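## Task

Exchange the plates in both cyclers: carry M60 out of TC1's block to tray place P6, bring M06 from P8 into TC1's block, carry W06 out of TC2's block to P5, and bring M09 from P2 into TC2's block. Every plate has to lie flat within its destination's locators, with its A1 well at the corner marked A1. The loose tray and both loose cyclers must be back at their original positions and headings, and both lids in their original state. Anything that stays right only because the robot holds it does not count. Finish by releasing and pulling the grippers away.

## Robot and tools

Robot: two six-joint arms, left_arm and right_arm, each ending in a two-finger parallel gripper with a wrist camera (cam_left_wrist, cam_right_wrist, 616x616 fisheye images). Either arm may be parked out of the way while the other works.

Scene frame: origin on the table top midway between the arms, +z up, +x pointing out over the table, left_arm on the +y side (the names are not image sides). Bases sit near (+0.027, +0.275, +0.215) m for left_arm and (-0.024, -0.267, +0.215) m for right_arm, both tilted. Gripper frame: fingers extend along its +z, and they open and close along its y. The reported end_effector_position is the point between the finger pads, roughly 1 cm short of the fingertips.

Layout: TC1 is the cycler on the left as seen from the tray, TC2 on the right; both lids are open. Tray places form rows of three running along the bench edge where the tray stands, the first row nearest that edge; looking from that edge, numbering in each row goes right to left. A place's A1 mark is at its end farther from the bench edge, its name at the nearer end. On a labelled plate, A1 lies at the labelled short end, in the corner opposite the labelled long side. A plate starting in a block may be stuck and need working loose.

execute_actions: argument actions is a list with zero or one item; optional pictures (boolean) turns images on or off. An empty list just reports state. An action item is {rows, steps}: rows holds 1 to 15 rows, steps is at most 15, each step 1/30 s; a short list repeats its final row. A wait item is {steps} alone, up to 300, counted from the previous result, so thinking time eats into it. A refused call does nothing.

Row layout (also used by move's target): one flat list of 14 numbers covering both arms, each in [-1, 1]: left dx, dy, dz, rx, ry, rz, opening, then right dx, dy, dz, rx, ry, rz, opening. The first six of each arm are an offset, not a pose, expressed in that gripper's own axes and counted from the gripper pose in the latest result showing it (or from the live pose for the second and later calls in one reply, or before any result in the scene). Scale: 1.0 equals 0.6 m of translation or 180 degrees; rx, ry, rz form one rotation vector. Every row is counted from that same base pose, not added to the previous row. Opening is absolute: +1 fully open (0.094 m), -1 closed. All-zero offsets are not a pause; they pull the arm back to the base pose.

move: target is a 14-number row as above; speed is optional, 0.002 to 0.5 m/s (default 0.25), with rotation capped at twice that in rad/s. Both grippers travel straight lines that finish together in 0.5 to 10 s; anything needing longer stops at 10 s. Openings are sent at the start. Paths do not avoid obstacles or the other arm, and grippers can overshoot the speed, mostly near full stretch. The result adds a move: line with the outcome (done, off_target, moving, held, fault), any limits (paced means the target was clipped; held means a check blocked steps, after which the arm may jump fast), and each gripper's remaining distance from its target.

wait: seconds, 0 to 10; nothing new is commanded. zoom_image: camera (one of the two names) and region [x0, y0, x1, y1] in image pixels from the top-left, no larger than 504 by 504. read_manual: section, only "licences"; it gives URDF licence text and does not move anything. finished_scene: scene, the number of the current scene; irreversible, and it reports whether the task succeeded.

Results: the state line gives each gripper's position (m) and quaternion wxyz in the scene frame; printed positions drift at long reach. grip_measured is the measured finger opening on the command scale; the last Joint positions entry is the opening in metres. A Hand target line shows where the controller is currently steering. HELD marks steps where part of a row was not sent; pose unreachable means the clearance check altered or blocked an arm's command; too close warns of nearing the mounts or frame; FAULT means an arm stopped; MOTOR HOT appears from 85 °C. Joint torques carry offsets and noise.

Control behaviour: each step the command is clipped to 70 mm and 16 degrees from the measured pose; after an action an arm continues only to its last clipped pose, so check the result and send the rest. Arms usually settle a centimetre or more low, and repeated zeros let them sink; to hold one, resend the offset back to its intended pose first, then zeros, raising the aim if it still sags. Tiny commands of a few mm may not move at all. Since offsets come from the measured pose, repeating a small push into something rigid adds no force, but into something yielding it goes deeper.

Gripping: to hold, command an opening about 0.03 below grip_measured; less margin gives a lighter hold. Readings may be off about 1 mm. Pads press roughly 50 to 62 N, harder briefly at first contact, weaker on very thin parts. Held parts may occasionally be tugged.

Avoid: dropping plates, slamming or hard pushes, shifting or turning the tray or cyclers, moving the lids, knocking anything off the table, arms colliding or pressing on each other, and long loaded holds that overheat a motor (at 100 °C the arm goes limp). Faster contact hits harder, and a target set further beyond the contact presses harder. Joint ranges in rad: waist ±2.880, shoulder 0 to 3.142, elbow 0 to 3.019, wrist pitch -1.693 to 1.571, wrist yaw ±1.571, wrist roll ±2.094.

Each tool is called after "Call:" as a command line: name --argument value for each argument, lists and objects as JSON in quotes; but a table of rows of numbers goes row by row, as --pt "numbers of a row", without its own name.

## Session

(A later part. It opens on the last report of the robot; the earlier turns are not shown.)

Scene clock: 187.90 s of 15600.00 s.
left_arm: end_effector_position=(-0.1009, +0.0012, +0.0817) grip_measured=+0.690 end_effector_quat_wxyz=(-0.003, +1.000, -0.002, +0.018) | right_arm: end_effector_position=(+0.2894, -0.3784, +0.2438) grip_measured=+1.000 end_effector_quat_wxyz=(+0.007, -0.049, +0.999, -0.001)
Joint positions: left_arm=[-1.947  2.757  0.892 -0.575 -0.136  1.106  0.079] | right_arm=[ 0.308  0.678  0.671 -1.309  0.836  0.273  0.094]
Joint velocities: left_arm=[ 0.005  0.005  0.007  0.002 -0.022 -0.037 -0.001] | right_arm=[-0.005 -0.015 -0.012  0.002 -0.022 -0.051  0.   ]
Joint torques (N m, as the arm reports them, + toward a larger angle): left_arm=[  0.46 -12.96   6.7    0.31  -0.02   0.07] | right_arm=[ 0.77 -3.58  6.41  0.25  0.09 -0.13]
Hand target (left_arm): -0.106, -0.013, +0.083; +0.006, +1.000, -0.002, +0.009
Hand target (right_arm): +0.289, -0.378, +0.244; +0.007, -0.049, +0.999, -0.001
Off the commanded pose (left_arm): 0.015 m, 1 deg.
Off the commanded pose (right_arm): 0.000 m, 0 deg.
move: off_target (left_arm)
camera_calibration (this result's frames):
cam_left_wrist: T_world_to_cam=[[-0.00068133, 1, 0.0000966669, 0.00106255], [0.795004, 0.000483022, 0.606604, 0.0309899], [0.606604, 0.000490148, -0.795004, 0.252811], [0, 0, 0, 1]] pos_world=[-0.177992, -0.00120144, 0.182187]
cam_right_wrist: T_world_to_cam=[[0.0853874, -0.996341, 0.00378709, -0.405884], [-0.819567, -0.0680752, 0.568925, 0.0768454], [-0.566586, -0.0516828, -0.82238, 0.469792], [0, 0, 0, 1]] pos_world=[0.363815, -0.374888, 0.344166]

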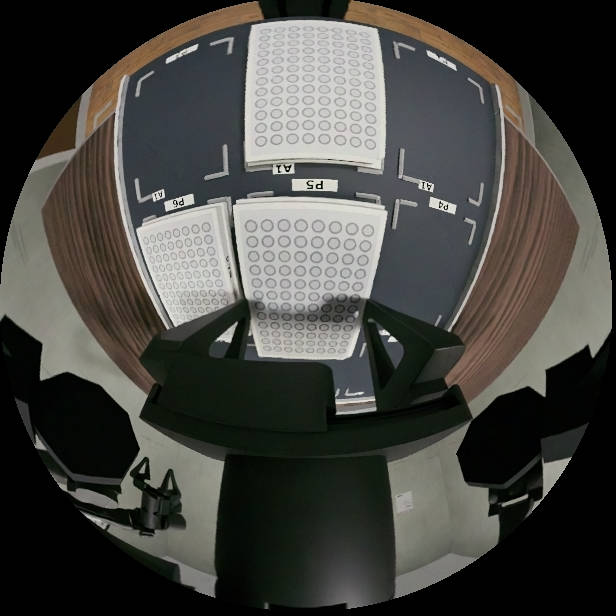

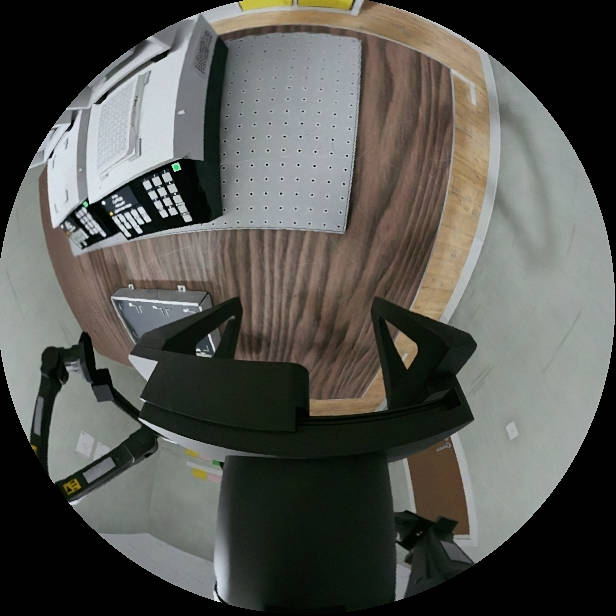

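Call:
move --target '[-0.003,0.005,0.03,0,0,0,0.4,0,0,0,0,0,0,1]' --speed 0.05

Scene clock: 189.67 s of 15600.00 s.
left_arm: end_effector_position=(-0.1003, +0.0042, +0.0657) grip_measured=+0.690 end_effector_quat_wxyz=(-0.007, +1.000, -0.003, +0.023) | right_arm: end_effector_position=(+0.2894, -0.3784, +0.2438) grip_measured=+1.000 end_effector_quat_wxyz=(+0.007, -0.049, +0.999, -0.001)
Joint positions: left_arm=[-1.947  2.799  0.892 -0.546 -0.141  1.107  0.079] | right_arm=[ 0.308  0.678  0.671 -1.309  0.836  0.273  0.094]
Joint velocities: left_arm=[-0.005  0.005 -0.017  0.012 -0.007  0.022 -0.   ] | right_arm=[-0.015 -0.005 -0.002  0.002 -0.051  0.007  0.   ]
Joint torques (N m, as the arm reports them, + toward a larger angle): left_arm=[ -0.49 -13.18   4.73   0.75   0.03   0.05] | right_arm=[ 0.81 -3.61  6.4   0.24  0.09 -0.14]
Hand target (left_arm): -0.102, -0.002, +0.064; -0.003, +1.000, -0.002, +0.017
Hand target (right_arm): +0.289, -0.378, +0.244; +0.007, -0.049, +0.999, -0.001
Off the commanded pose (left_arm): 0.006 m, 1 deg.
Off the commanded pose (right_arm): 0.000 m, 0 deg.
move: done
camera_calibration (this result's frames):
cam_left_wrist: T_world_to_cam=[[0.00110074, 0.999963, 0.00854083, -0.00226287], [0.788761, -0.00611824, 0.61467, 0.0391317], [0.6147, 0.00606008, -0.788738, 0.240074], [0, 0, 0, 1]] pos_world=[-0.178437, 0.00104733, 0.165322]
cam_right_wrist: T_world_to_cam=[[0.0853874, -0.996341, 0.00378709, -0.405884], [-0.819567, -0.0680752, 0.568925, 0.0768454], [-0.566586, -0.0516828, -0.82238, 0.469792], [0, 0, 0, 1]] pos_world=[0.363815, -0.374888, 0.344166]

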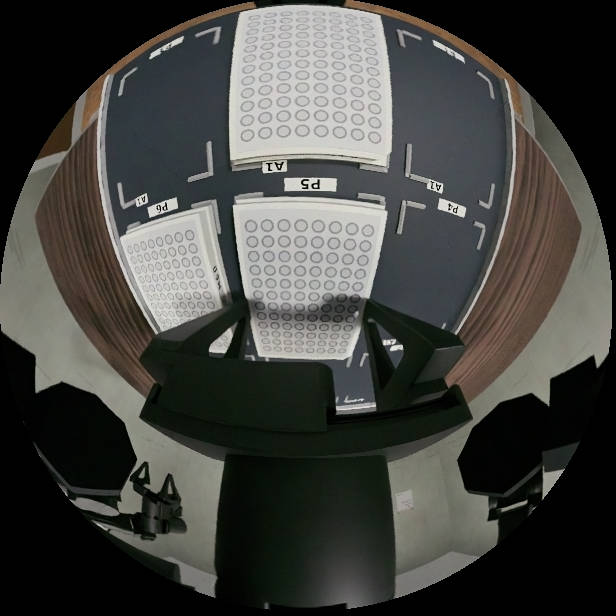

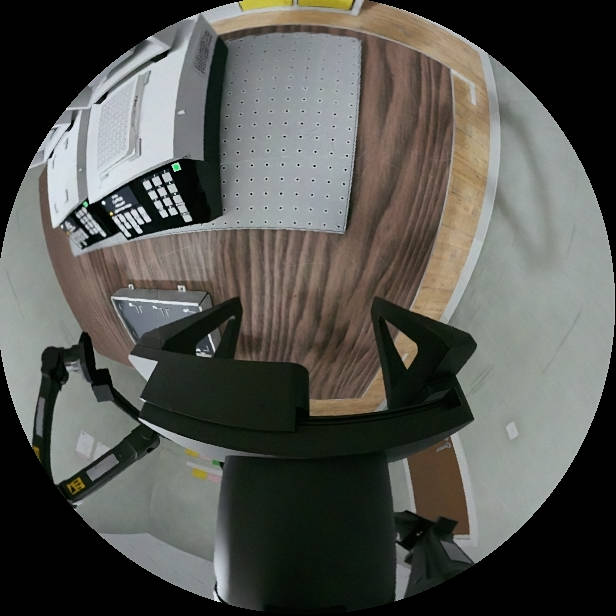

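Centred. Release.

Call:
move --target '[0,0.005,0.01,0,0,0,0.4,0,0,0,0,0,0,1]' --speed 0.04

Call:
move --target '[0,0,0,0,0,0,1,0,0,0,0,0,0,1]'

Call:
move --target '[0,0,-0.03,0,0,0,1,0,0,0,0,0,0,1]' --speed 0.08

Call:
move --target '[-0.06,0.02,-0.09,0,-0.01,0,1,0,0,0,0,0,0,1]' --speed 0.15

Call:
zoom_image --camera "cam_left_wrist" --region '[180,60,440,340]'

Scene clock: 191.77 s of 15600.00 s.
left_arm: end_effector_position=(-0.0995, +0.0043, +0.0648) grip_measured=+0.690 end_effector_quat_wxyz=(-0.007, +1.000, -0.003, +0.025) | right_arm: end_effector_position=(+0.2894, -0.3784, +0.2438) grip_measured=+1.000 end_effector_quat_wxyz=(+0.007, -0.049, +0.999, -0.001)
Joint positions: left_arm=[-1.947  2.801  0.892 -0.546 -0.146  1.107  0.079] | right_arm=[ 0.308  0.678  0.671 -1.309  0.836  0.273  0.094]
Joint velocities: left_arm=[ 0.005 -0.005  0.002 -0.002  0.007  0.066  0.   ] | right_arm=[-0.015 -0.005  0.002 -0.002 -0.022 -0.066  0.   ]
Joint torques (N m, as the arm reports them, + toward a larger angle): left_arm=[ -0.5  -12.65   4.56   0.59  -0.01   0.03] | right_arm=[ 0.79 -3.57  6.4   0.24  0.09 -0.13]
Hand target (left_arm): -0.100, +0.001, +0.060; -0.007, +1.000, -0.003, +0.023
Hand target (right_arm): +0.289, -0.378, +0.244; +0.007, -0.049, +0.999, -0.001
Off the commanded pose (left_arm): 0.006 m, 0 deg.
Off the commanded pose (right_arm): 0.000 m, 0 deg.
move: done
camera_calibration (this result's frames):
cam_left_wrist: T_world_to_cam=[[0.0014179, 0.999966, 0.00816885, -0.00231535], [0.785717, -0.00616716, 0.618555, 0.0384402], [0.618584, 0.00554136, -0.785699, 0.239087], [0, 0, 0, 1]] pos_world=[-0.178095, 0.00122747, 0.164092]
cam_right_wrist: T_world_to_cam=[[0.0853874, -0.996341, 0.00378709, -0.405884], [-0.819567, -0.0680752, 0.568925, 0.0768454], [-0.566586, -0.0516828, -0.82238, 0.469792], [0, 0, 0, 1]] pos_world=[0.363815, -0.374888, 0.344166]

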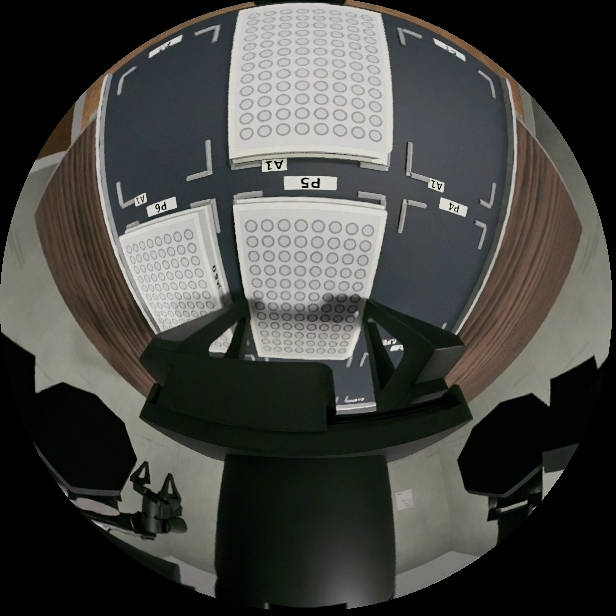

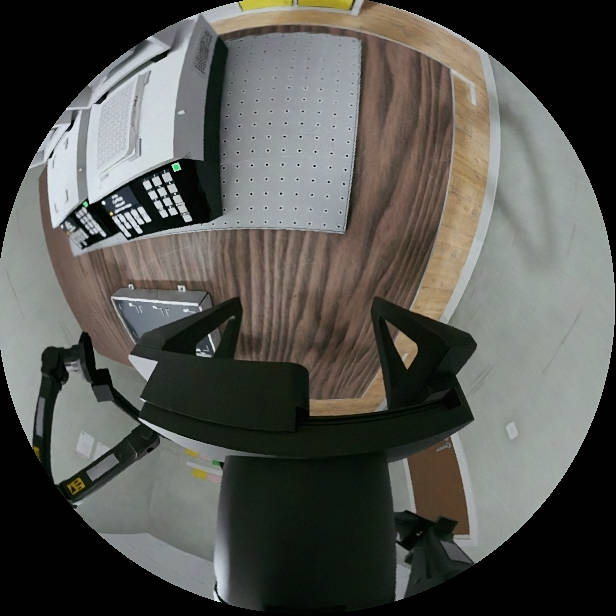

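Scene clock: 192.27 s of 15600.00 s.
left_arm: end_effector_position=(-0.0995, +0.0043, +0.0648) grip_measured=+1.000 end_effector_quat_wxyz=(-0.007, +1.000, -0.003, +0.025) | right_arm: end_effector_position=(+0.2894, -0.3784, +0.2438) grip_measured=+1.000 end_effector_quat_wxyz=(+0.007, -0.049, +0.999, -0.001)
Joint positions: left_arm=[-1.947  2.801  0.892 -0.546 -0.146  1.107  0.094] | right_arm=[ 0.308  0.678  0.671 -1.309  0.836  0.273  0.094]
Joint velocities: left_arm=[ 0.005 -0.024 -0.017 -0.002  0.066  0.037  0.   ] | right_arm=[-0.005  0.005 -0.002 -0.002  0.051 -0.081  0.   ]
Joint torques (N m, as the arm reports them, + toward a larger angle): left_arm=[ -0.83 -14.03   3.95   0.11   0.08  -0.02] | right_arm=[ 0.81 -3.58  6.41  0.24  0.1  -0.13]
Hand target (left_arm): -0.099, +0.004, +0.065; -0.007, +1.000, -0.003, +0.025
Hand target (right_arm): +0.289, -0.378, +0.244; +0.007, -0.049, +0.999, -0.001
Off the commanded pose (left_arm): 0.000 m, 0 deg.
Off the commanded pose (right_arm): 0.000 m, 0 deg.
move: done
camera_calibration (this result's frames):
cam_left_wrist: T_world_to_cam=[[0.0014179, 0.999966, 0.00816885, -0.00231535], [0.785717, -0.00616716, 0.618555, 0.0384402], [0.618584, 0.00554136, -0.785699, 0.239087], [0, 0, 0, 1]] pos_world=[-0.178095, 0.00122747, 0.164092]
cam_right_wrist: T_world_to_cam=[[0.0853874, -0.996341, 0.00378709, -0.405884], [-0.819567, -0.0680752, 0.568925, 0.0768454], [-0.566586, -0.0516828, -0.82238, 0.469792], [0, 0, 0, 1]] pos_world=[0.363815, -0.374888, 0.344166]

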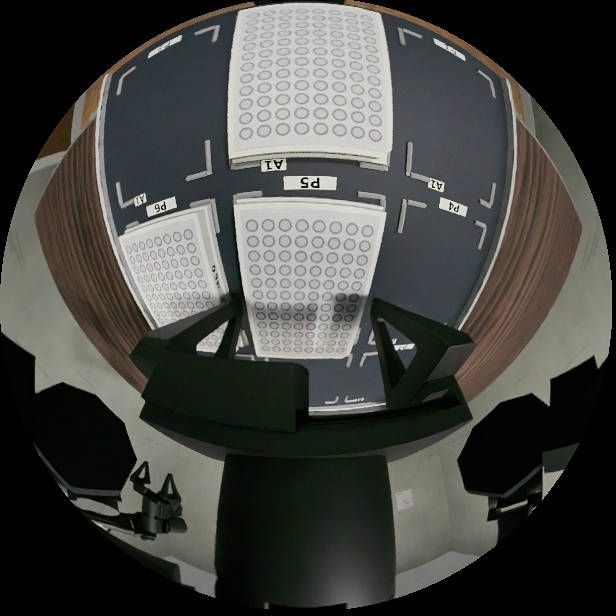

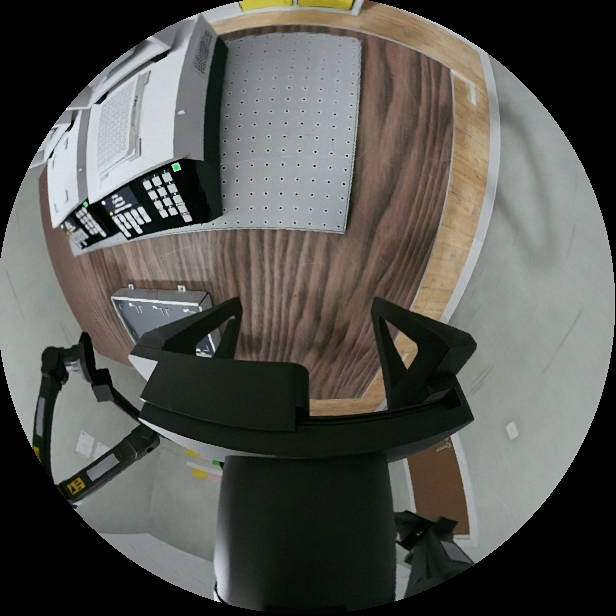

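Scene clock: 193.07 s of 15600.00 s.
left_arm: end_effector_position=(-0.0987, +0.0050, +0.0771) grip_measured=+1.000 end_effector_quat_wxyz=(-0.010, +1.000, -0.003, +0.023) | right_arm: end_effector_position=(+0.2894, -0.3784, +0.2438) grip_measured=+1.000 end_effector_quat_wxyz=(+0.007, -0.049, +0.999, -0.001)
Joint positions: left_arm=[-1.947  2.769  0.892 -0.581 -0.14   1.107  0.094] | right_arm=[ 0.308  0.678  0.671 -1.309  0.836  0.273  0.094]
Joint velocities: left_arm=[ 0.015 -0.015 -0.012  0.007 -0.007 -0.007  0.   ] | right_arm=[-0.015  0.005 -0.007 -0.002  0.037  0.007  0.   ]
Joint torques (N m, as the arm reports them, + toward a larger angle): left_arm=[ -2.31 -15.35   4.38  -0.39   0.23  -0.05] | right_arm=[ 0.84 -3.55  6.39  0.24  0.09 -0.14]
Hand target (left_arm): -0.100, +0.004, +0.083; -0.007, +1.000, -0.003, +0.025
Hand target (right_arm): +0.289, -0.378, +0.244; +0.007, -0.049, +0.999, -0.001
Off the commanded pose (left_arm): 0.006 m, 0 deg.
Off the commanded pose (right_arm): 0.000 m, 0 deg.
move: done
camera_calibration (this result's frames):
cam_left_wrist: T_world_to_cam=[[0.00169073, 0.999894, 0.0144816, -0.00361544], [0.787704, -0.0102531, 0.615969, 0.0306546], [0.616052, 0.0103658, -0.787637, 0.248163], [0, 0, 0, 1]] pos_world=[-0.177022, 0.00135695, 0.176633]
cam_right_wrist: T_world_to_cam=[[0.0853874, -0.996341, 0.00378709, -0.405884], [-0.819567, -0.0680752, 0.568925, 0.0768454], [-0.566586, -0.0516828, -0.82238, 0.469792], [0, 0, 0, 1]] pos_world=[0.363815, -0.374888, 0.344166]

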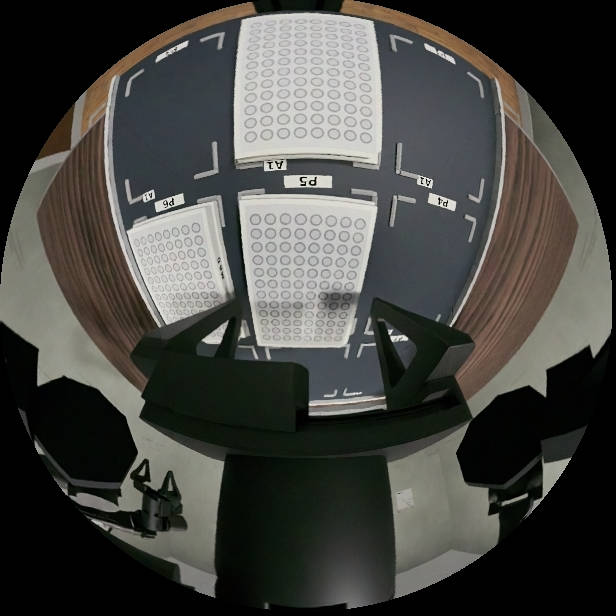

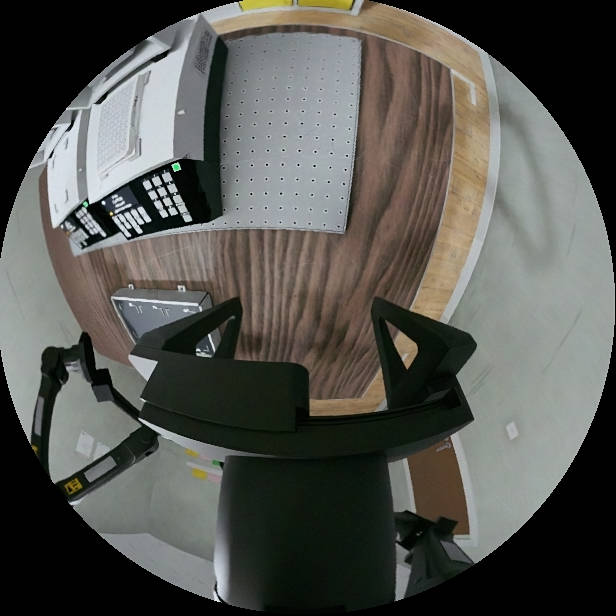

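Scene clock: 193.90 s of 15600.00 s.
left_arm: end_effector_position=(-0.1300, +0.0026, +0.1211) grip_measured=+1.000 end_effector_quat_wxyz=(-0.019, +1.000, -0.007, +0.011) | right_arm: end_effector_position=(+0.2894, -0.3784, +0.2438) grip_measured=+1.000 end_effector_quat_wxyz=(+0.007, -0.049, +0.999, -0.001)
Joint positions: left_arm=[-2.044  2.699  0.958 -0.727 -0.034  1.053  0.094] | right_arm=[ 0.308  0.678  0.671 -1.309  0.836  0.273  0.094]
Joint velocities: left_arm=[-0.005 -0.005  0.002 -0.002 -0.022 -0.022  0.   ] | right_arm=[-0.005  0.005 -0.007 -0.002 -0.022 -0.007  0.   ]
Joint torques (N m, as the arm reports them, + toward a larger angle): left_arm=[ -1.11 -14.88   7.3   -0.35   0.21  -0.08] | right_arm=[ 0.83 -3.59  6.4   0.24  0.09 -0.13]
Hand target (left_arm): -0.137, -0.007, +0.129; -0.010, +1.000, -0.003, +0.008
Hand target (right_arm): +0.289, -0.378, +0.244; +0.007, -0.049, +0.999, -0.001
Off the commanded pose (left_arm): 0.015 m, 1 deg.
Off the commanded pose (right_arm): 0.000 m, 0 deg.
move: off_target (left_arm)
camera_calibration (this result's frames):
cam_left_wrist: T_world_to_cam=[[0.00891828, 0.999405, 0.0333287, -0.00309429], [0.802608, -0.0270343, 0.595894, 0.0325921], [0.596441, 0.0214355, -0.802371, 0.301278], [0, 0, 0, 1]] pos_world=[-0.205826, -0.00248449, 0.222418]
cam_right_wrist: T_world_to_cam=[[0.0853874, -0.996341, 0.00378709, -0.405884], [-0.819567, -0.0680752, 0.568925, 0.0768454], [-0.566586, -0.0516828, -0.82238, 0.469792], [0, 0, 0, 1]] pos_world=[0.363815, -0.374888, 0.344166]

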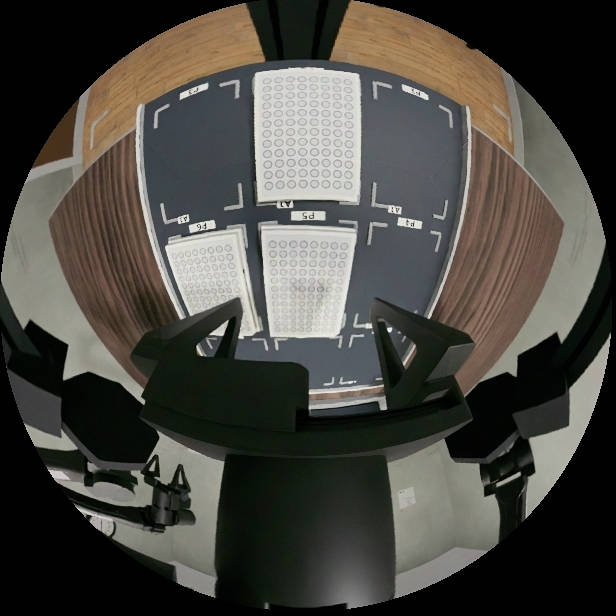

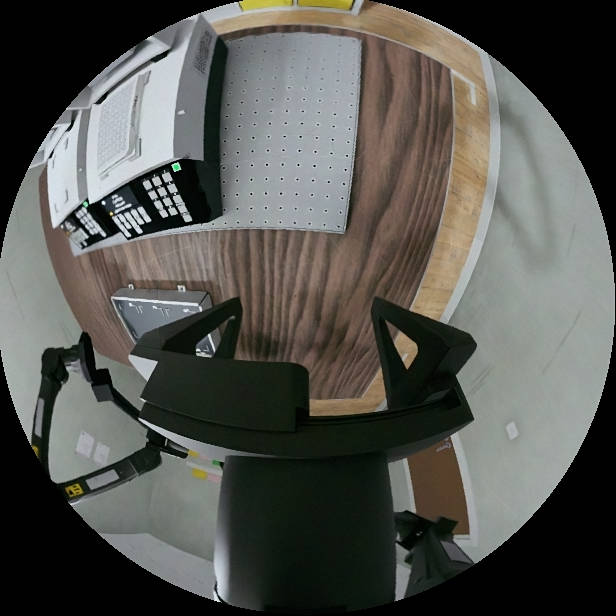

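Region (180, 60, 440, 340) of cam_left_wrist's 616x616 image, scaled by 1.800, with more detail than that image has; it fills the left 468 columns of this view, and the rest is white.

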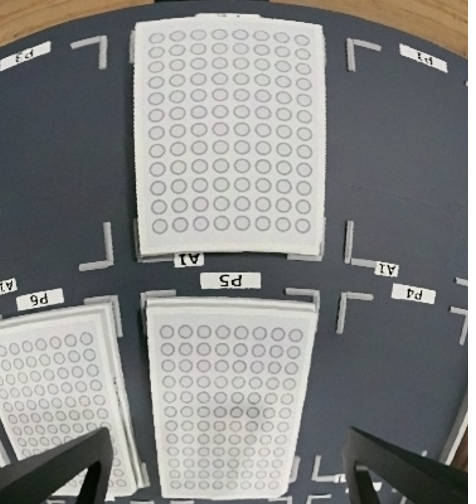

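Call:
move --target '[-0.15,0.005,0.06,-0.012,-0.005,0,1,0,0,0,0,0,0,1]' --speed 0.15

Scene clock: 196.23 s of 15600.00 s.
left_arm: end_effector_position=(-0.2070, +0.0143, +0.0824) grip_measured=+1.000 end_effector_quat_wxyz=(-0.011, +1.000, -0.009, +0.012) | right_arm: end_effector_position=(+0.2894, -0.3784, +0.2438) grip_measured=+1.000 end_effector_quat_wxyz=(+0.007, -0.049, +0.999, -0.001)
Joint positions: left_arm=[-2.319  2.828  1.048 -0.664  0.17   0.882  0.094] | right_arm=[ 0.308  0.678  0.671 -1.309  0.836  0.273  0.094]
Joint velocities: left_arm=[-0.015  0.005 -0.012 -0.017  0.022  0.037  0.   ] | right_arm=[ 0.005 -0.005 -0.007 -0.002  0.066 -0.037  0.   ]
Joint torques (N m, as the arm reports them, + toward a larger angle): left_arm=[  2.27 -14.46   7.3    0.58   0.21  -0.09] | right_arm=[ 0.78 -3.58  6.41  0.23  0.1  -0.13]
Hand target (left_arm): -0.219, +0.003, +0.083; -0.001, +1.000, -0.007, +0.003
Hand target (right_arm): +0.289, -0.378, +0.244; +0.007, -0.049, +0.999, -0.001
Off the commanded pose (left_arm): 0.017 m, 2 deg.
Off the commanded pose (right_arm): 0.000 m, 0 deg.
move: off_target (left_arm)
camera_calibration (this result's frames):
cam_left_wrist: T_world_to_cam=[[0.0134963, 0.99976, 0.0172338, -0.0105964], [0.802096, -0.0211159, 0.596821, 0.117502], [0.597042, 0.00576827, -0.802189, 0.316273], [0, 0, 0, 1]] pos_world=[-0.282933, 0.0112507, 0.183765]
cam_right_wrist: T_world_to_cam=[[0.0853874, -0.996341, 0.00378709, -0.405884], [-0.819567, -0.0680752, 0.568925, 0.0768454], [-0.566586, -0.0516828, -0.82238, 0.469792], [0, 0, 0, 1]] pos_world=[0.363815, -0.374888, 0.344166]

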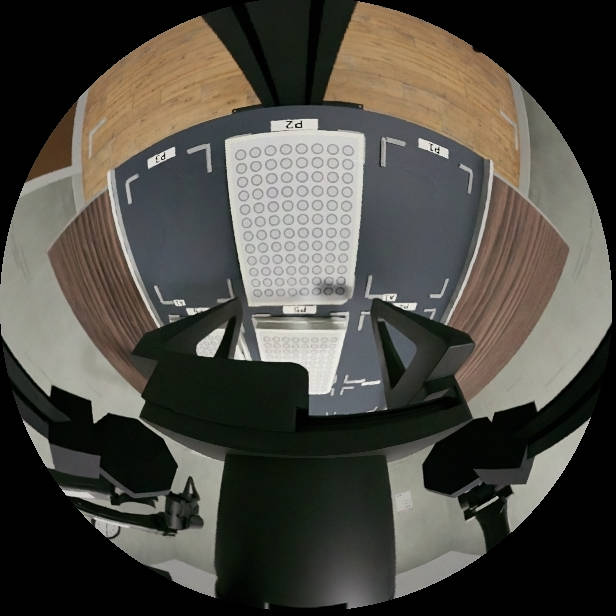

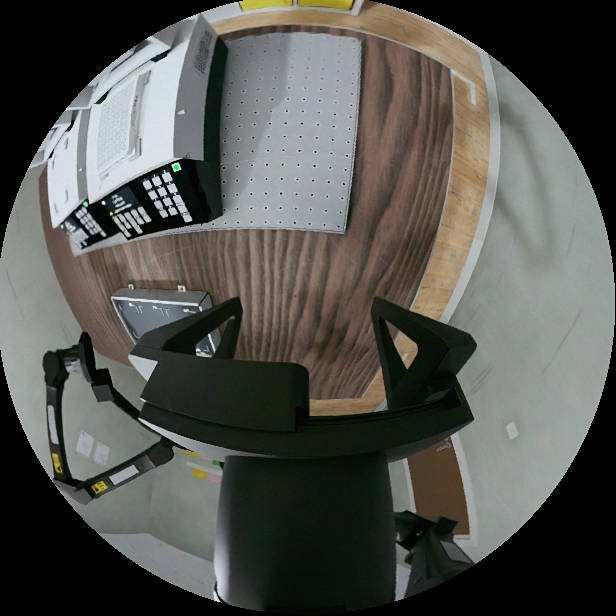

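Call:
move --target '[-0.045,0.04,0,-0.008,-0.006,0,1,0,0,0,0,0,0,1]' --speed 0.1

Scene clock: 197.67 s of 15600.00 s.
left_arm: end_effector_position=(-0.2246, -0.0019, +0.0810) grip_measured=+1.000 end_effector_quat_wxyz=(-0.004, +1.000, -0.009, +0.001) | right_arm: end_effector_position=(+0.2894, -0.3784, +0.2438) grip_measured=+1.000 end_effector_quat_wxyz=(+0.007, -0.049, +0.999, -0.001)
Joint positions: left_arm=[-2.325  2.859  1.105 -0.664  0.181  0.874  0.094] | right_arm=[ 0.308  0.678  0.671 -1.309  0.836  0.273  0.094]
Joint velocities: left_arm=[ 0.005 -0.005  0.002  0.002  0.037 -0.007  0.   ] | right_arm=[ 0.005  0.005 -0.002  0.002  0.022 -0.007  0.   ]
Joint torques (N m, as the arm reports them, + toward a larger angle): left_arm=[  1.42 -15.25   7.6   -0.21   0.22  -0.08] | right_arm=[ 0.78 -3.57  6.41  0.25  0.09 -0.13]
Hand target (left_arm): -0.234, -0.009, +0.081; +0.001, +1.000, -0.009, +0.002
Hand target (right_arm): +0.289, -0.378, +0.244; +0.007, -0.049, +0.999, -0.001
Off the commanded pose (left_arm): 0.012 m, 1 deg.
Off the commanded pose (right_arm): 0.000 m, 0 deg.
move: off_target (left_arm)
camera_calibration (this result's frames):
cam_left_wrist: T_world_to_cam=[[0.0138002, 0.999901, 0.0027142, 0.00709981], [0.814395, -0.0128148, 0.58017, 0.136264], [0.580147, -0.00579605, -0.814491, 0.32288], [0, 0, 0, 1]] pos_world=[-0.298389, -0.00348148, 0.183907]
cam_right_wrist: T_world_to_cam=[[0.0853874, -0.996341, 0.00378709, -0.405884], [-0.819567, -0.0680752, 0.568925, 0.0768454], [-0.566586, -0.0516828, -0.82238, 0.469792], [0, 0, 0, 1]] pos_world=[0.363815, -0.374888, 0.344166]

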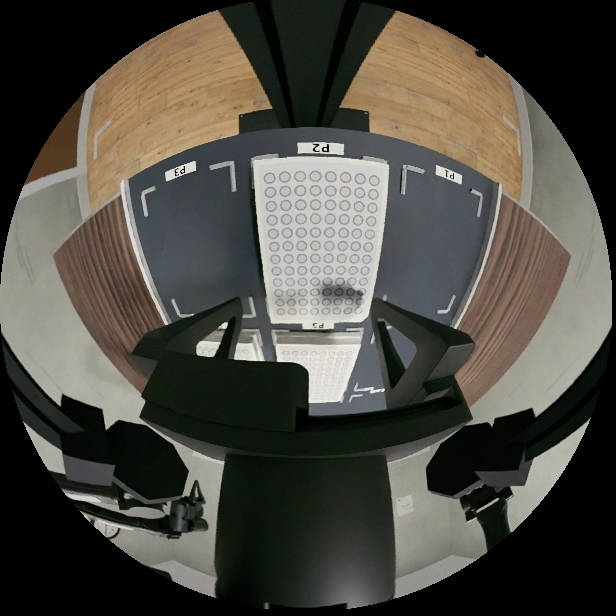

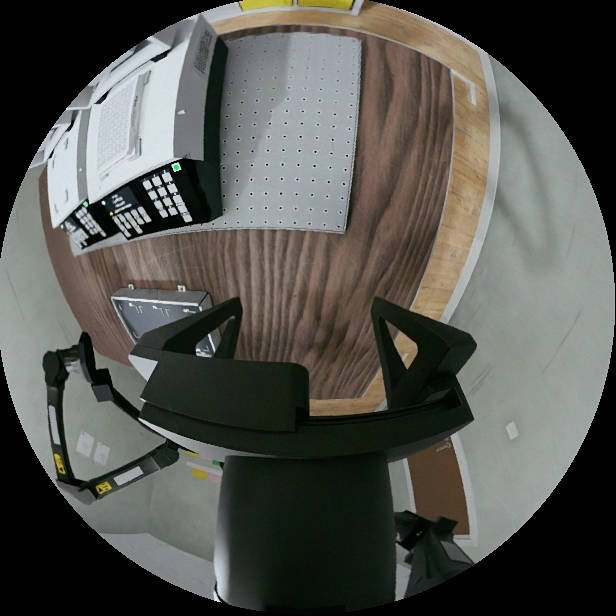

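Call:
move --target '[0,-0.012,0.02,0,0,0,1,0,0,0,0,0,0,1]' --speed 0.06

Scene clock: 198.80 s of 15600.00 s.
left_arm: end_effector_position=(-0.2255, +0.0019, +0.0772) grip_measured=+1.000 end_effector_quat_wxyz=(-0.004, +1.000, -0.011, -0.004) | right_arm: end_effector_position=(+0.2894, -0.3784, +0.2438) grip_measured=+1.000 end_effector_quat_wxyz=(+0.007, -0.049, +0.999, -0.001)
Joint positions: left_arm=[-2.335  2.859  1.091 -0.641  0.195  0.869  0.094] | right_arm=[ 0.308  0.678  0.671 -1.309  0.836  0.273  0.094]
Joint velocities: left_arm=[-0.015 -0.015  0.007 -0.012  0.007 -0.066  0.   ] | right_arm=[-0.005 -0.005 -0.007  0.007 -0.037  0.051  0.   ]
Joint torques (N m, as the arm reports them, + toward a larger angle): left_arm=[  1.47 -15.03   4.4    0.73   0.25  -0.12] | right_arm=[ 0.83 -3.56  6.4   0.24  0.09 -0.13]
Hand target (left_arm): -0.224, +0.005, +0.069; -0.004, +1.000, -0.009, +0.001
Hand target (right_arm): +0.289, -0.378, +0.244; +0.007, -0.049, +0.999, -0.001
Off the commanded pose (left_arm): 0.009 m, 1 deg.
Off the commanded pose (right_arm): 0.000 m, 0 deg.
move: done
camera_calibration (this result's frames):
cam_left_wrist: T_world_to_cam=[[0.0170382, 0.999854, 0.00157018, 0.00413992], [0.820217, -0.0148751, 0.571859, 0.141205], [0.571799, -0.00845557, -0.82035, 0.318939], [0, 0, 0, 1]] pos_world=[-0.298258, 0.000657938, 0.180886]
cam_right_wrist: T_world_to_cam=[[0.0853874, -0.996341, 0.00378709, -0.405884], [-0.819567, -0.0680752, 0.568925, 0.0768454], [-0.566586, -0.0516828, -0.82238, 0.469792], [0, 0, 0, 1]] pos_world=[0.363815, -0.374888, 0.344166]

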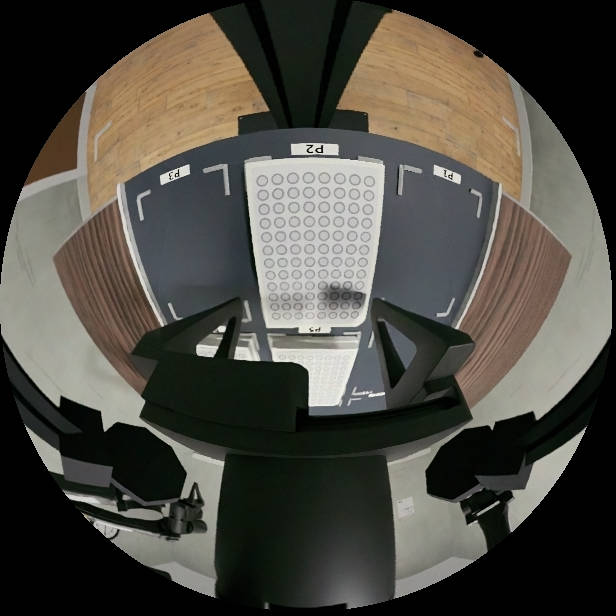

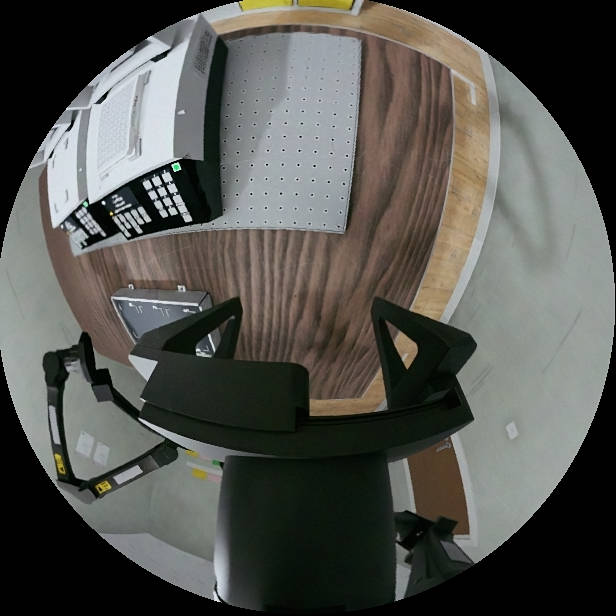

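Call:
move --target '[0,-0.006,0.042,0,0,0,1,0,0,0,0,0,0,1]' --speed 0.06

Call:
move --target '[0,0,0,0,0,0,0.4,0,0,0,0,0,0,1]'

Scene clock: 200.57 s of 15600.00 s.
left_arm: end_effector_position=(-0.2285, +0.0005, +0.0668) grip_measured=+1.000 end_effector_quat_wxyz=(-0.003, +1.000, -0.012, -0.013) | right_arm: end_effector_position=(+0.2894, -0.3784, +0.2438) grip_measured=+1.000 end_effector_quat_wxyz=(+0.007, -0.049, +0.999, -0.001)
Joint positions: left_arm=[-2.339  2.882  1.091 -0.606  0.21   0.867  0.094] | right_arm=[ 0.308  0.678  0.671 -1.309  0.836  0.273  0.094]
Joint velocities: left_arm=[-0.005 -0.005  0.002 -0.002 -0.051  0.022  0.   ] | right_arm=[-0.005 -0.005  0.007 -0.017 -0.007 -0.022  0.   ]
Joint torques (N m, as the arm reports them, + toward a larger angle): left_arm=[  0.96 -13.81   3.84   1.23   0.25  -0.11] | right_arm=[ 0.8  -3.6   6.4   0.24  0.09 -0.13]
Hand target (left_arm): -0.225, +0.005, +0.053; -0.004, +1.000, -0.011, -0.004
Hand target (right_arm): +0.289, -0.378, +0.244; +0.007, -0.049, +0.999, -0.001
Off the commanded pose (left_arm): 0.016 m, 1 deg.
Off the commanded pose (right_arm): 0.000 m, 0 deg.
move: off_target (left_arm)
camera_calibration (this result's frames):
cam_left_wrist: T_world_to_cam=[[0.0196325, 0.999807, 0.000212955, 0.00631355], [0.829872, -0.0164144, 0.557713, 0.152718], [0.557609, -0.0107725, -0.830034, 0.309516], [0, 0, 0, 1]] pos_world=[-0.299449, -0.000471291, 0.171735]
cam_right_wrist: T_world_to_cam=[[0.0853874, -0.996341, 0.00378709, -0.405884], [-0.819567, -0.0680752, 0.568925, 0.0768454], [-0.566586, -0.0516828, -0.82238, 0.469792], [0, 0, 0, 1]] pos_world=[0.363815, -0.374888, 0.344166]

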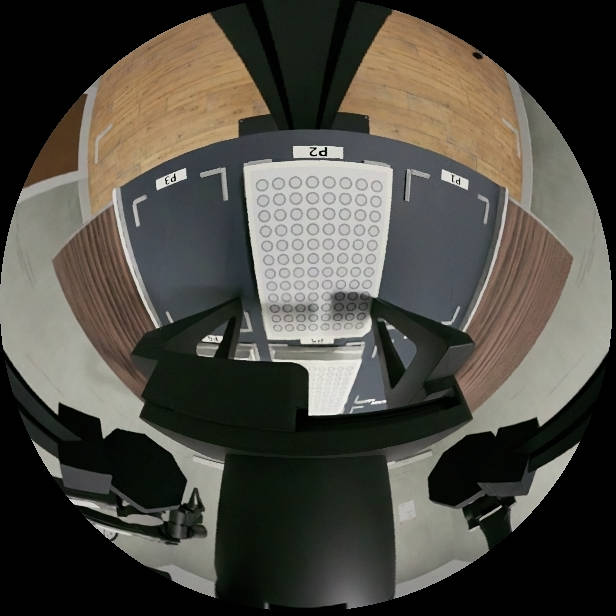

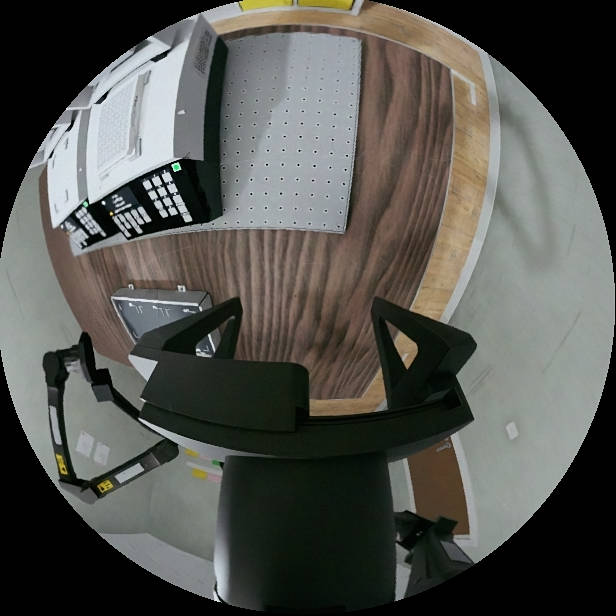

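Scene clock: 201.07 s of 15600.00 s.
left_arm: end_effector_position=(-0.2282, +0.0019, +0.0676) grip_measured=+0.402 end_effector_quat_wxyz=(-0.005, +1.000, -0.012, -0.012) | right_arm: end_effector_position=(+0.2894, -0.3784, +0.2438) grip_measured=+1.000 end_effector_quat_wxyz=(+0.007, -0.049, +0.999, -0.001)
Joint positions: left_arm=[-2.339  2.88   1.09  -0.61   0.213  0.867  0.066] | right_arm=[ 0.308  0.678  0.671 -1.309  0.836  0.273  0.094]
Joint velocities: left_arm=[-0.005 -0.005 -0.002 -0.012 -0.037  0.007 -0.   ] | right_arm=[-0.005 -0.005  0.002  0.007 -0.022 -0.007  0.   ]
Joint torques (N m, as the arm reports them, + toward a larger angle): left_arm=[  2.44 -16.02   4.87   0.44  -0.01  -0.02] | right_arm=[ 0.76 -3.61  6.41  0.24  0.1  -0.13]
Hand target (left_arm): -0.229, +0.000, +0.067; -0.003, +1.000, -0.012, -0.012
Hand target (right_arm): +0.289, -0.378, +0.244; +0.007, -0.049, +0.999, -0.001
Off the commanded pose (left_arm): 0.002 m, 0 deg.
Off the commanded pose (right_arm): 0.000 m, 0 deg.
move: done
camera_calibration (this result's frames):
cam_left_wrist: T_world_to_cam=[[0.0189515, 0.999808, 0.00504911, 0.00443124], [0.829765, -0.0185453, 0.557804, 0.151997], [0.557791, -0.00638169, -0.829957, 0.310013], [0, 0, 0, 1]] pos_world=[-0.299128, 0.000366841, 0.172491]
cam_right_wrist: T_world_to_cam=[[0.0853874, -0.996341, 0.00378709, -0.405884], [-0.819567, -0.0680752, 0.568925, 0.0768454], [-0.566586, -0.0516828, -0.82238, 0.469792], [0, 0, 0, 1]] pos_world=[0.363815, -0.374888, 0.344166]

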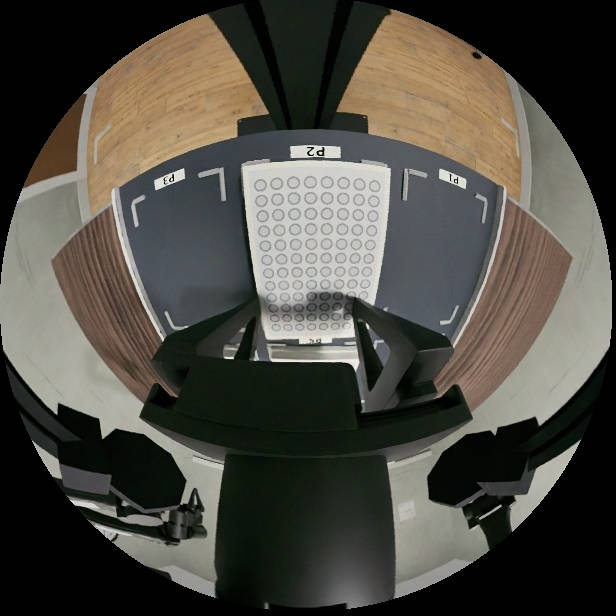

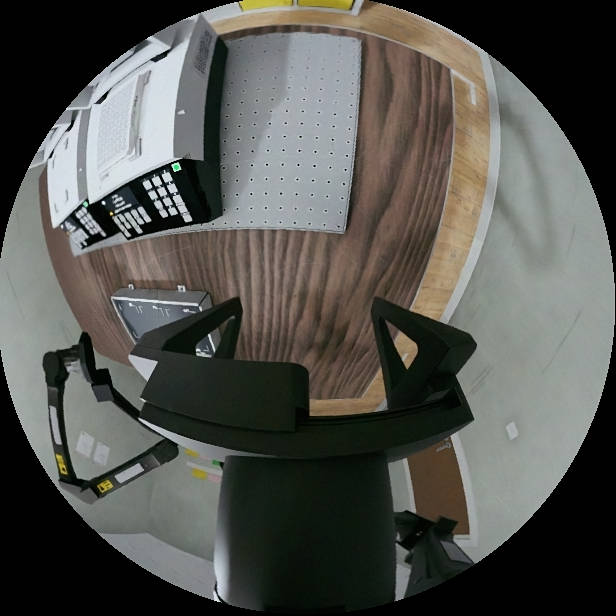

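Finger landed on the edge. Retry.

Call:
move --target '[0,0,-0.025,0,0,0,0.4,0,0,0,0,0,0,1]' --speed 0.06

Call:
move --target '[0.012,-0.014,0,0,0.006,0,1,0,0,0,0,0,0,1]' --speed 0.06

Scene clock: 202.83 s of 15600.00 s.
left_arm: end_effector_position=(-0.2279, +0.0028, +0.0750) grip_measured=+0.402 end_effector_quat_wxyz=(-0.005, +1.000, -0.012, -0.009) | right_arm: end_effector_position=(+0.2894, -0.3784, +0.2438) grip_measured=+1.000 end_effector_quat_wxyz=(+0.007, -0.049, +0.999, -0.001)
Joint positions: left_arm=[-2.339  2.863  1.09  -0.631  0.207  0.867  0.066] | right_arm=[ 0.308  0.678  0.671 -1.309  0.836  0.273  0.094]
Joint velocities: left_arm=[ 0.005 -0.005 -0.007 -0.012  0.037 -0.051 -0.002] | right_arm=[-0.005 -0.015  0.007 -0.002  0.007 -0.066  0.   ]
Joint torques (N m, as the arm reports them, + toward a larger angle): left_arm=[  3.75 -17.47   4.81  -0.43   0.08   0.07] | right_arm=[ 0.84 -3.6   6.41  0.23  0.1  -0.13]
Hand target (left_arm): -0.228, +0.002, +0.083; -0.005, +1.000, -0.012, -0.013
Hand target (right_arm): +0.289, -0.378, +0.244; +0.007, -0.049, +0.999, -0.001
Off the commanded pose (left_arm): 0.008 m, 0 deg.
Off the commanded pose (right_arm): 0.000 m, 0 deg.
move: done
camera_calibration (this result's frames):
cam_left_wrist: T_world_to_cam=[[0.0182412, 0.999827, 0.00363681, 0.00347501], [0.825966, -0.0171187, 0.56346, 0.146338], [0.563424, -0.00727427, -0.826136, 0.317063], [0, 0, 0, 1]] pos_world=[-0.299574, 0.0013371, 0.179469]
cam_right_wrist: T_world_to_cam=[[0.0853874, -0.996341, 0.00378709, -0.405884], [-0.819567, -0.0680752, 0.568925, 0.0768454], [-0.566586, -0.0516828, -0.82238, 0.469792], [0, 0, 0, 1]] pos_world=[0.363815, -0.374888, 0.344166]

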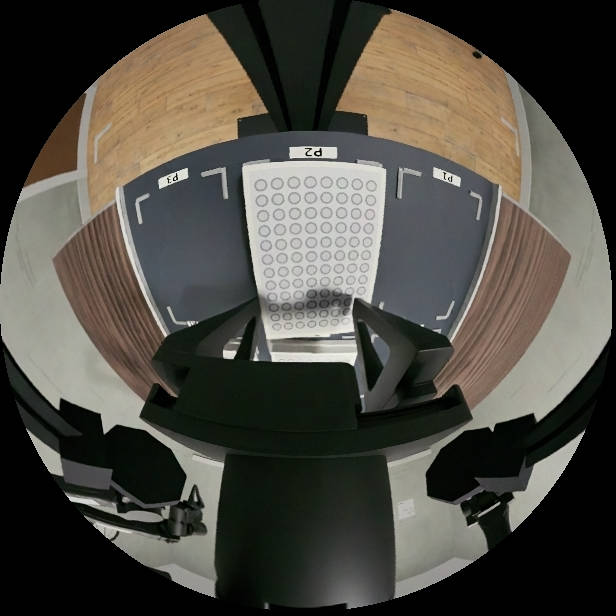

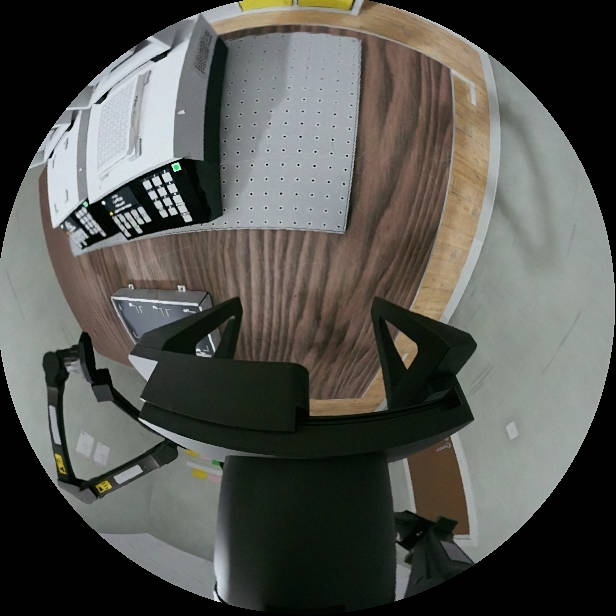

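Scene clock: 203.57 s of 15600.00 s.
left_arm: end_effector_position=(-0.2188, +0.0105, +0.0704) grip_measured=+1.000 end_effector_quat_wxyz=(-0.011, +1.000, -0.010, -0.000) | right_arm: end_effector_position=(+0.2894, -0.3784, +0.2438) grip_measured=+1.000 end_effector_quat_wxyz=(+0.007, -0.049, +0.999, -0.001)
Joint positions: left_arm=[-2.339  2.863  1.069 -0.631  0.203  0.867  0.094] | right_arm=[ 0.308  0.678  0.671 -1.309  0.836  0.273  0.094]
Joint velocities: left_arm=[ 0.005 -0.005 -0.012 -0.007 -0.022  0.051  0.   ] | right_arm=[ 0.005  0.015 -0.007  0.012 -0.051  0.051  0.   ]
Joint torques (N m, as the arm reports them, + toward a larger angle): left_arm=[  2.41 -16.98   4.31   0.25   0.01   0.  ] | right_arm=[ 0.76 -3.61  6.41  0.25  0.09 -0.13]
Hand target (left_arm): -0.220, +0.011, +0.075; -0.004, +1.000, -0.012, +0.000
Hand target (right_arm): +0.289, -0.378, +0.244; +0.007, -0.049, +0.999, -0.001
Off the commanded pose (left_arm): 0.005 m, 1 deg.
Off the commanded pose (right_arm): 0.000 m, 0 deg.
move: done
camera_calibration (this result's frames):
cam_left_wrist: T_world_to_cam=[[0.0141067, 0.999763, 0.016566, -0.00619171], [0.816134, -0.0210844, 0.577477, 0.138503], [0.57769, 0.00537382, -0.816239, 0.310434], [0, 0, 0, 1]] pos_world=[-0.292284, 0.00744227, 0.173509]
cam_right_wrist: T_world_to_cam=[[0.0853874, -0.996341, 0.00378709, -0.405884], [-0.819567, -0.0680752, 0.568925, 0.0768454], [-0.566586, -0.0516828, -0.82238, 0.469792], [0, 0, 0, 1]] pos_world=[0.363815, -0.374888, 0.344166]

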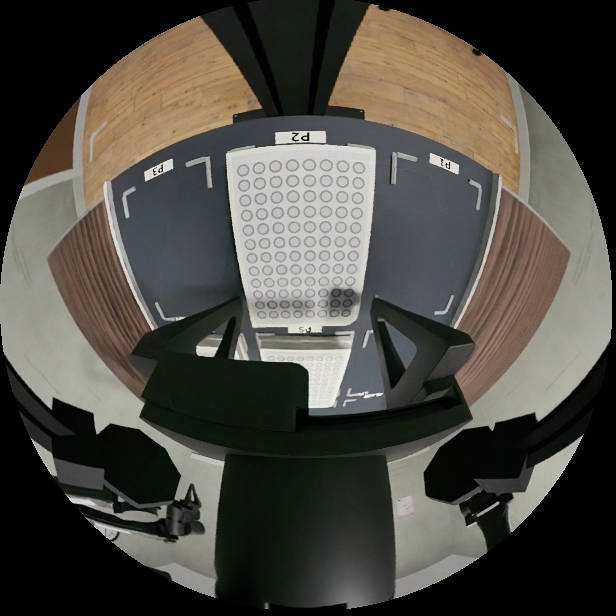

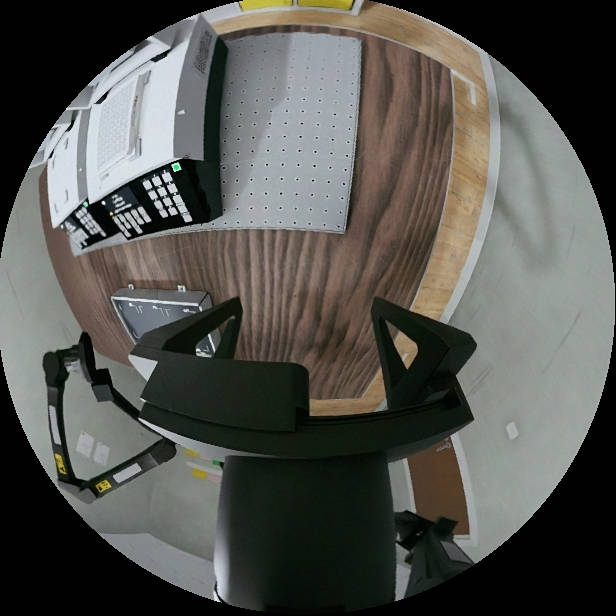

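Overshot; tilt back via rx.

Call:
move --target '[-0.005,0.012,0,-0.012,0,0,1,0,0,0,0,0,0,1]' --speed 0.06

Scene clock: 204.73 s of 15600.00 s.
left_arm: end_effector_position=(-0.2194, +0.0057, +0.0703) grip_measured=+1.000 end_effector_quat_wxyz=(+0.000, +1.000, -0.011, +0.000) | right_arm: end_effector_position=(+0.2894, -0.3784, +0.2438) grip_measured=+1.000 end_effector_quat_wxyz=(+0.007, -0.049, +0.999, -0.001)
Joint positions: left_arm=[-2.339  2.863  1.069 -0.614  0.187  0.867  0.094] | right_arm=[ 0.308  0.678  0.671 -1.309  0.836  0.273  0.094]
Joint velocities: left_arm=[ 0.005 -0.005  0.017 -0.017  0.022  0.051  0.   ] | right_arm=[-0.005  0.005 -0.012 -0.022  0.022  0.007  0.   ]
Joint torques (N m, as the arm reports them, + toward a larger angle): left_arm=[  2.02 -15.53   4.77   0.7    0.    -0.09] | right_arm=[ 0.83 -3.64  6.41  0.25  0.09 -0.13]
Hand target (left_arm): -0.222, +0.003, +0.070; +0.008, +1.000, -0.010, -0.001
Hand target (right_arm): +0.289, -0.378, +0.244; +0.007, -0.049, +0.999, -0.001
Off the commanded pose (left_arm): 0.003 m, 1 deg.
Off the commanded pose (right_arm): 0.000 m, 0 deg.
move: done
camera_calibration (this result's frames):
cam_left_wrist: T_world_to_cam=[[0.0172871, 0.999832, -0.00608074, 0.000911562], [0.81534, -0.0105766, 0.578886, 0.138571], [0.578725, -0.0149651, -0.815386, 0.311031], [0, 0, 0, 1]] pos_world=[-0.293, 0.00520882, 0.173399]
cam_right_wrist: T_world_to_cam=[[0.0853874, -0.996341, 0.00378709, -0.405884], [-0.819567, -0.0680752, 0.568925, 0.0768454], [-0.566586, -0.0516828, -0.82238, 0.469792], [0, 0, 0, 1]] pos_world=[0.363815, -0.374888, 0.344166]

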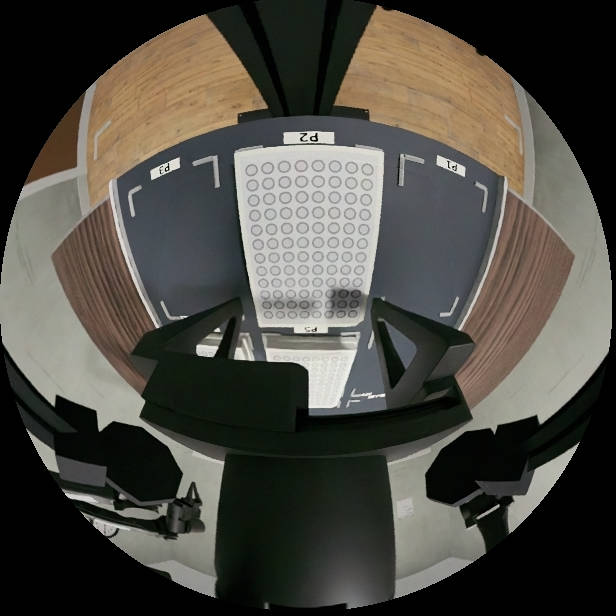

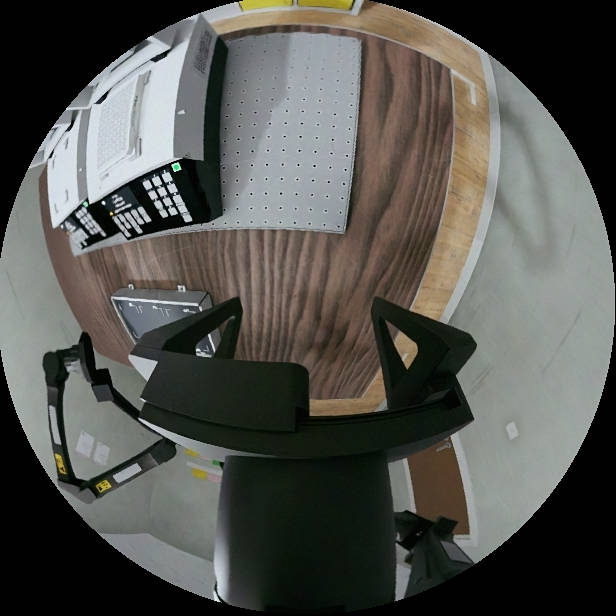

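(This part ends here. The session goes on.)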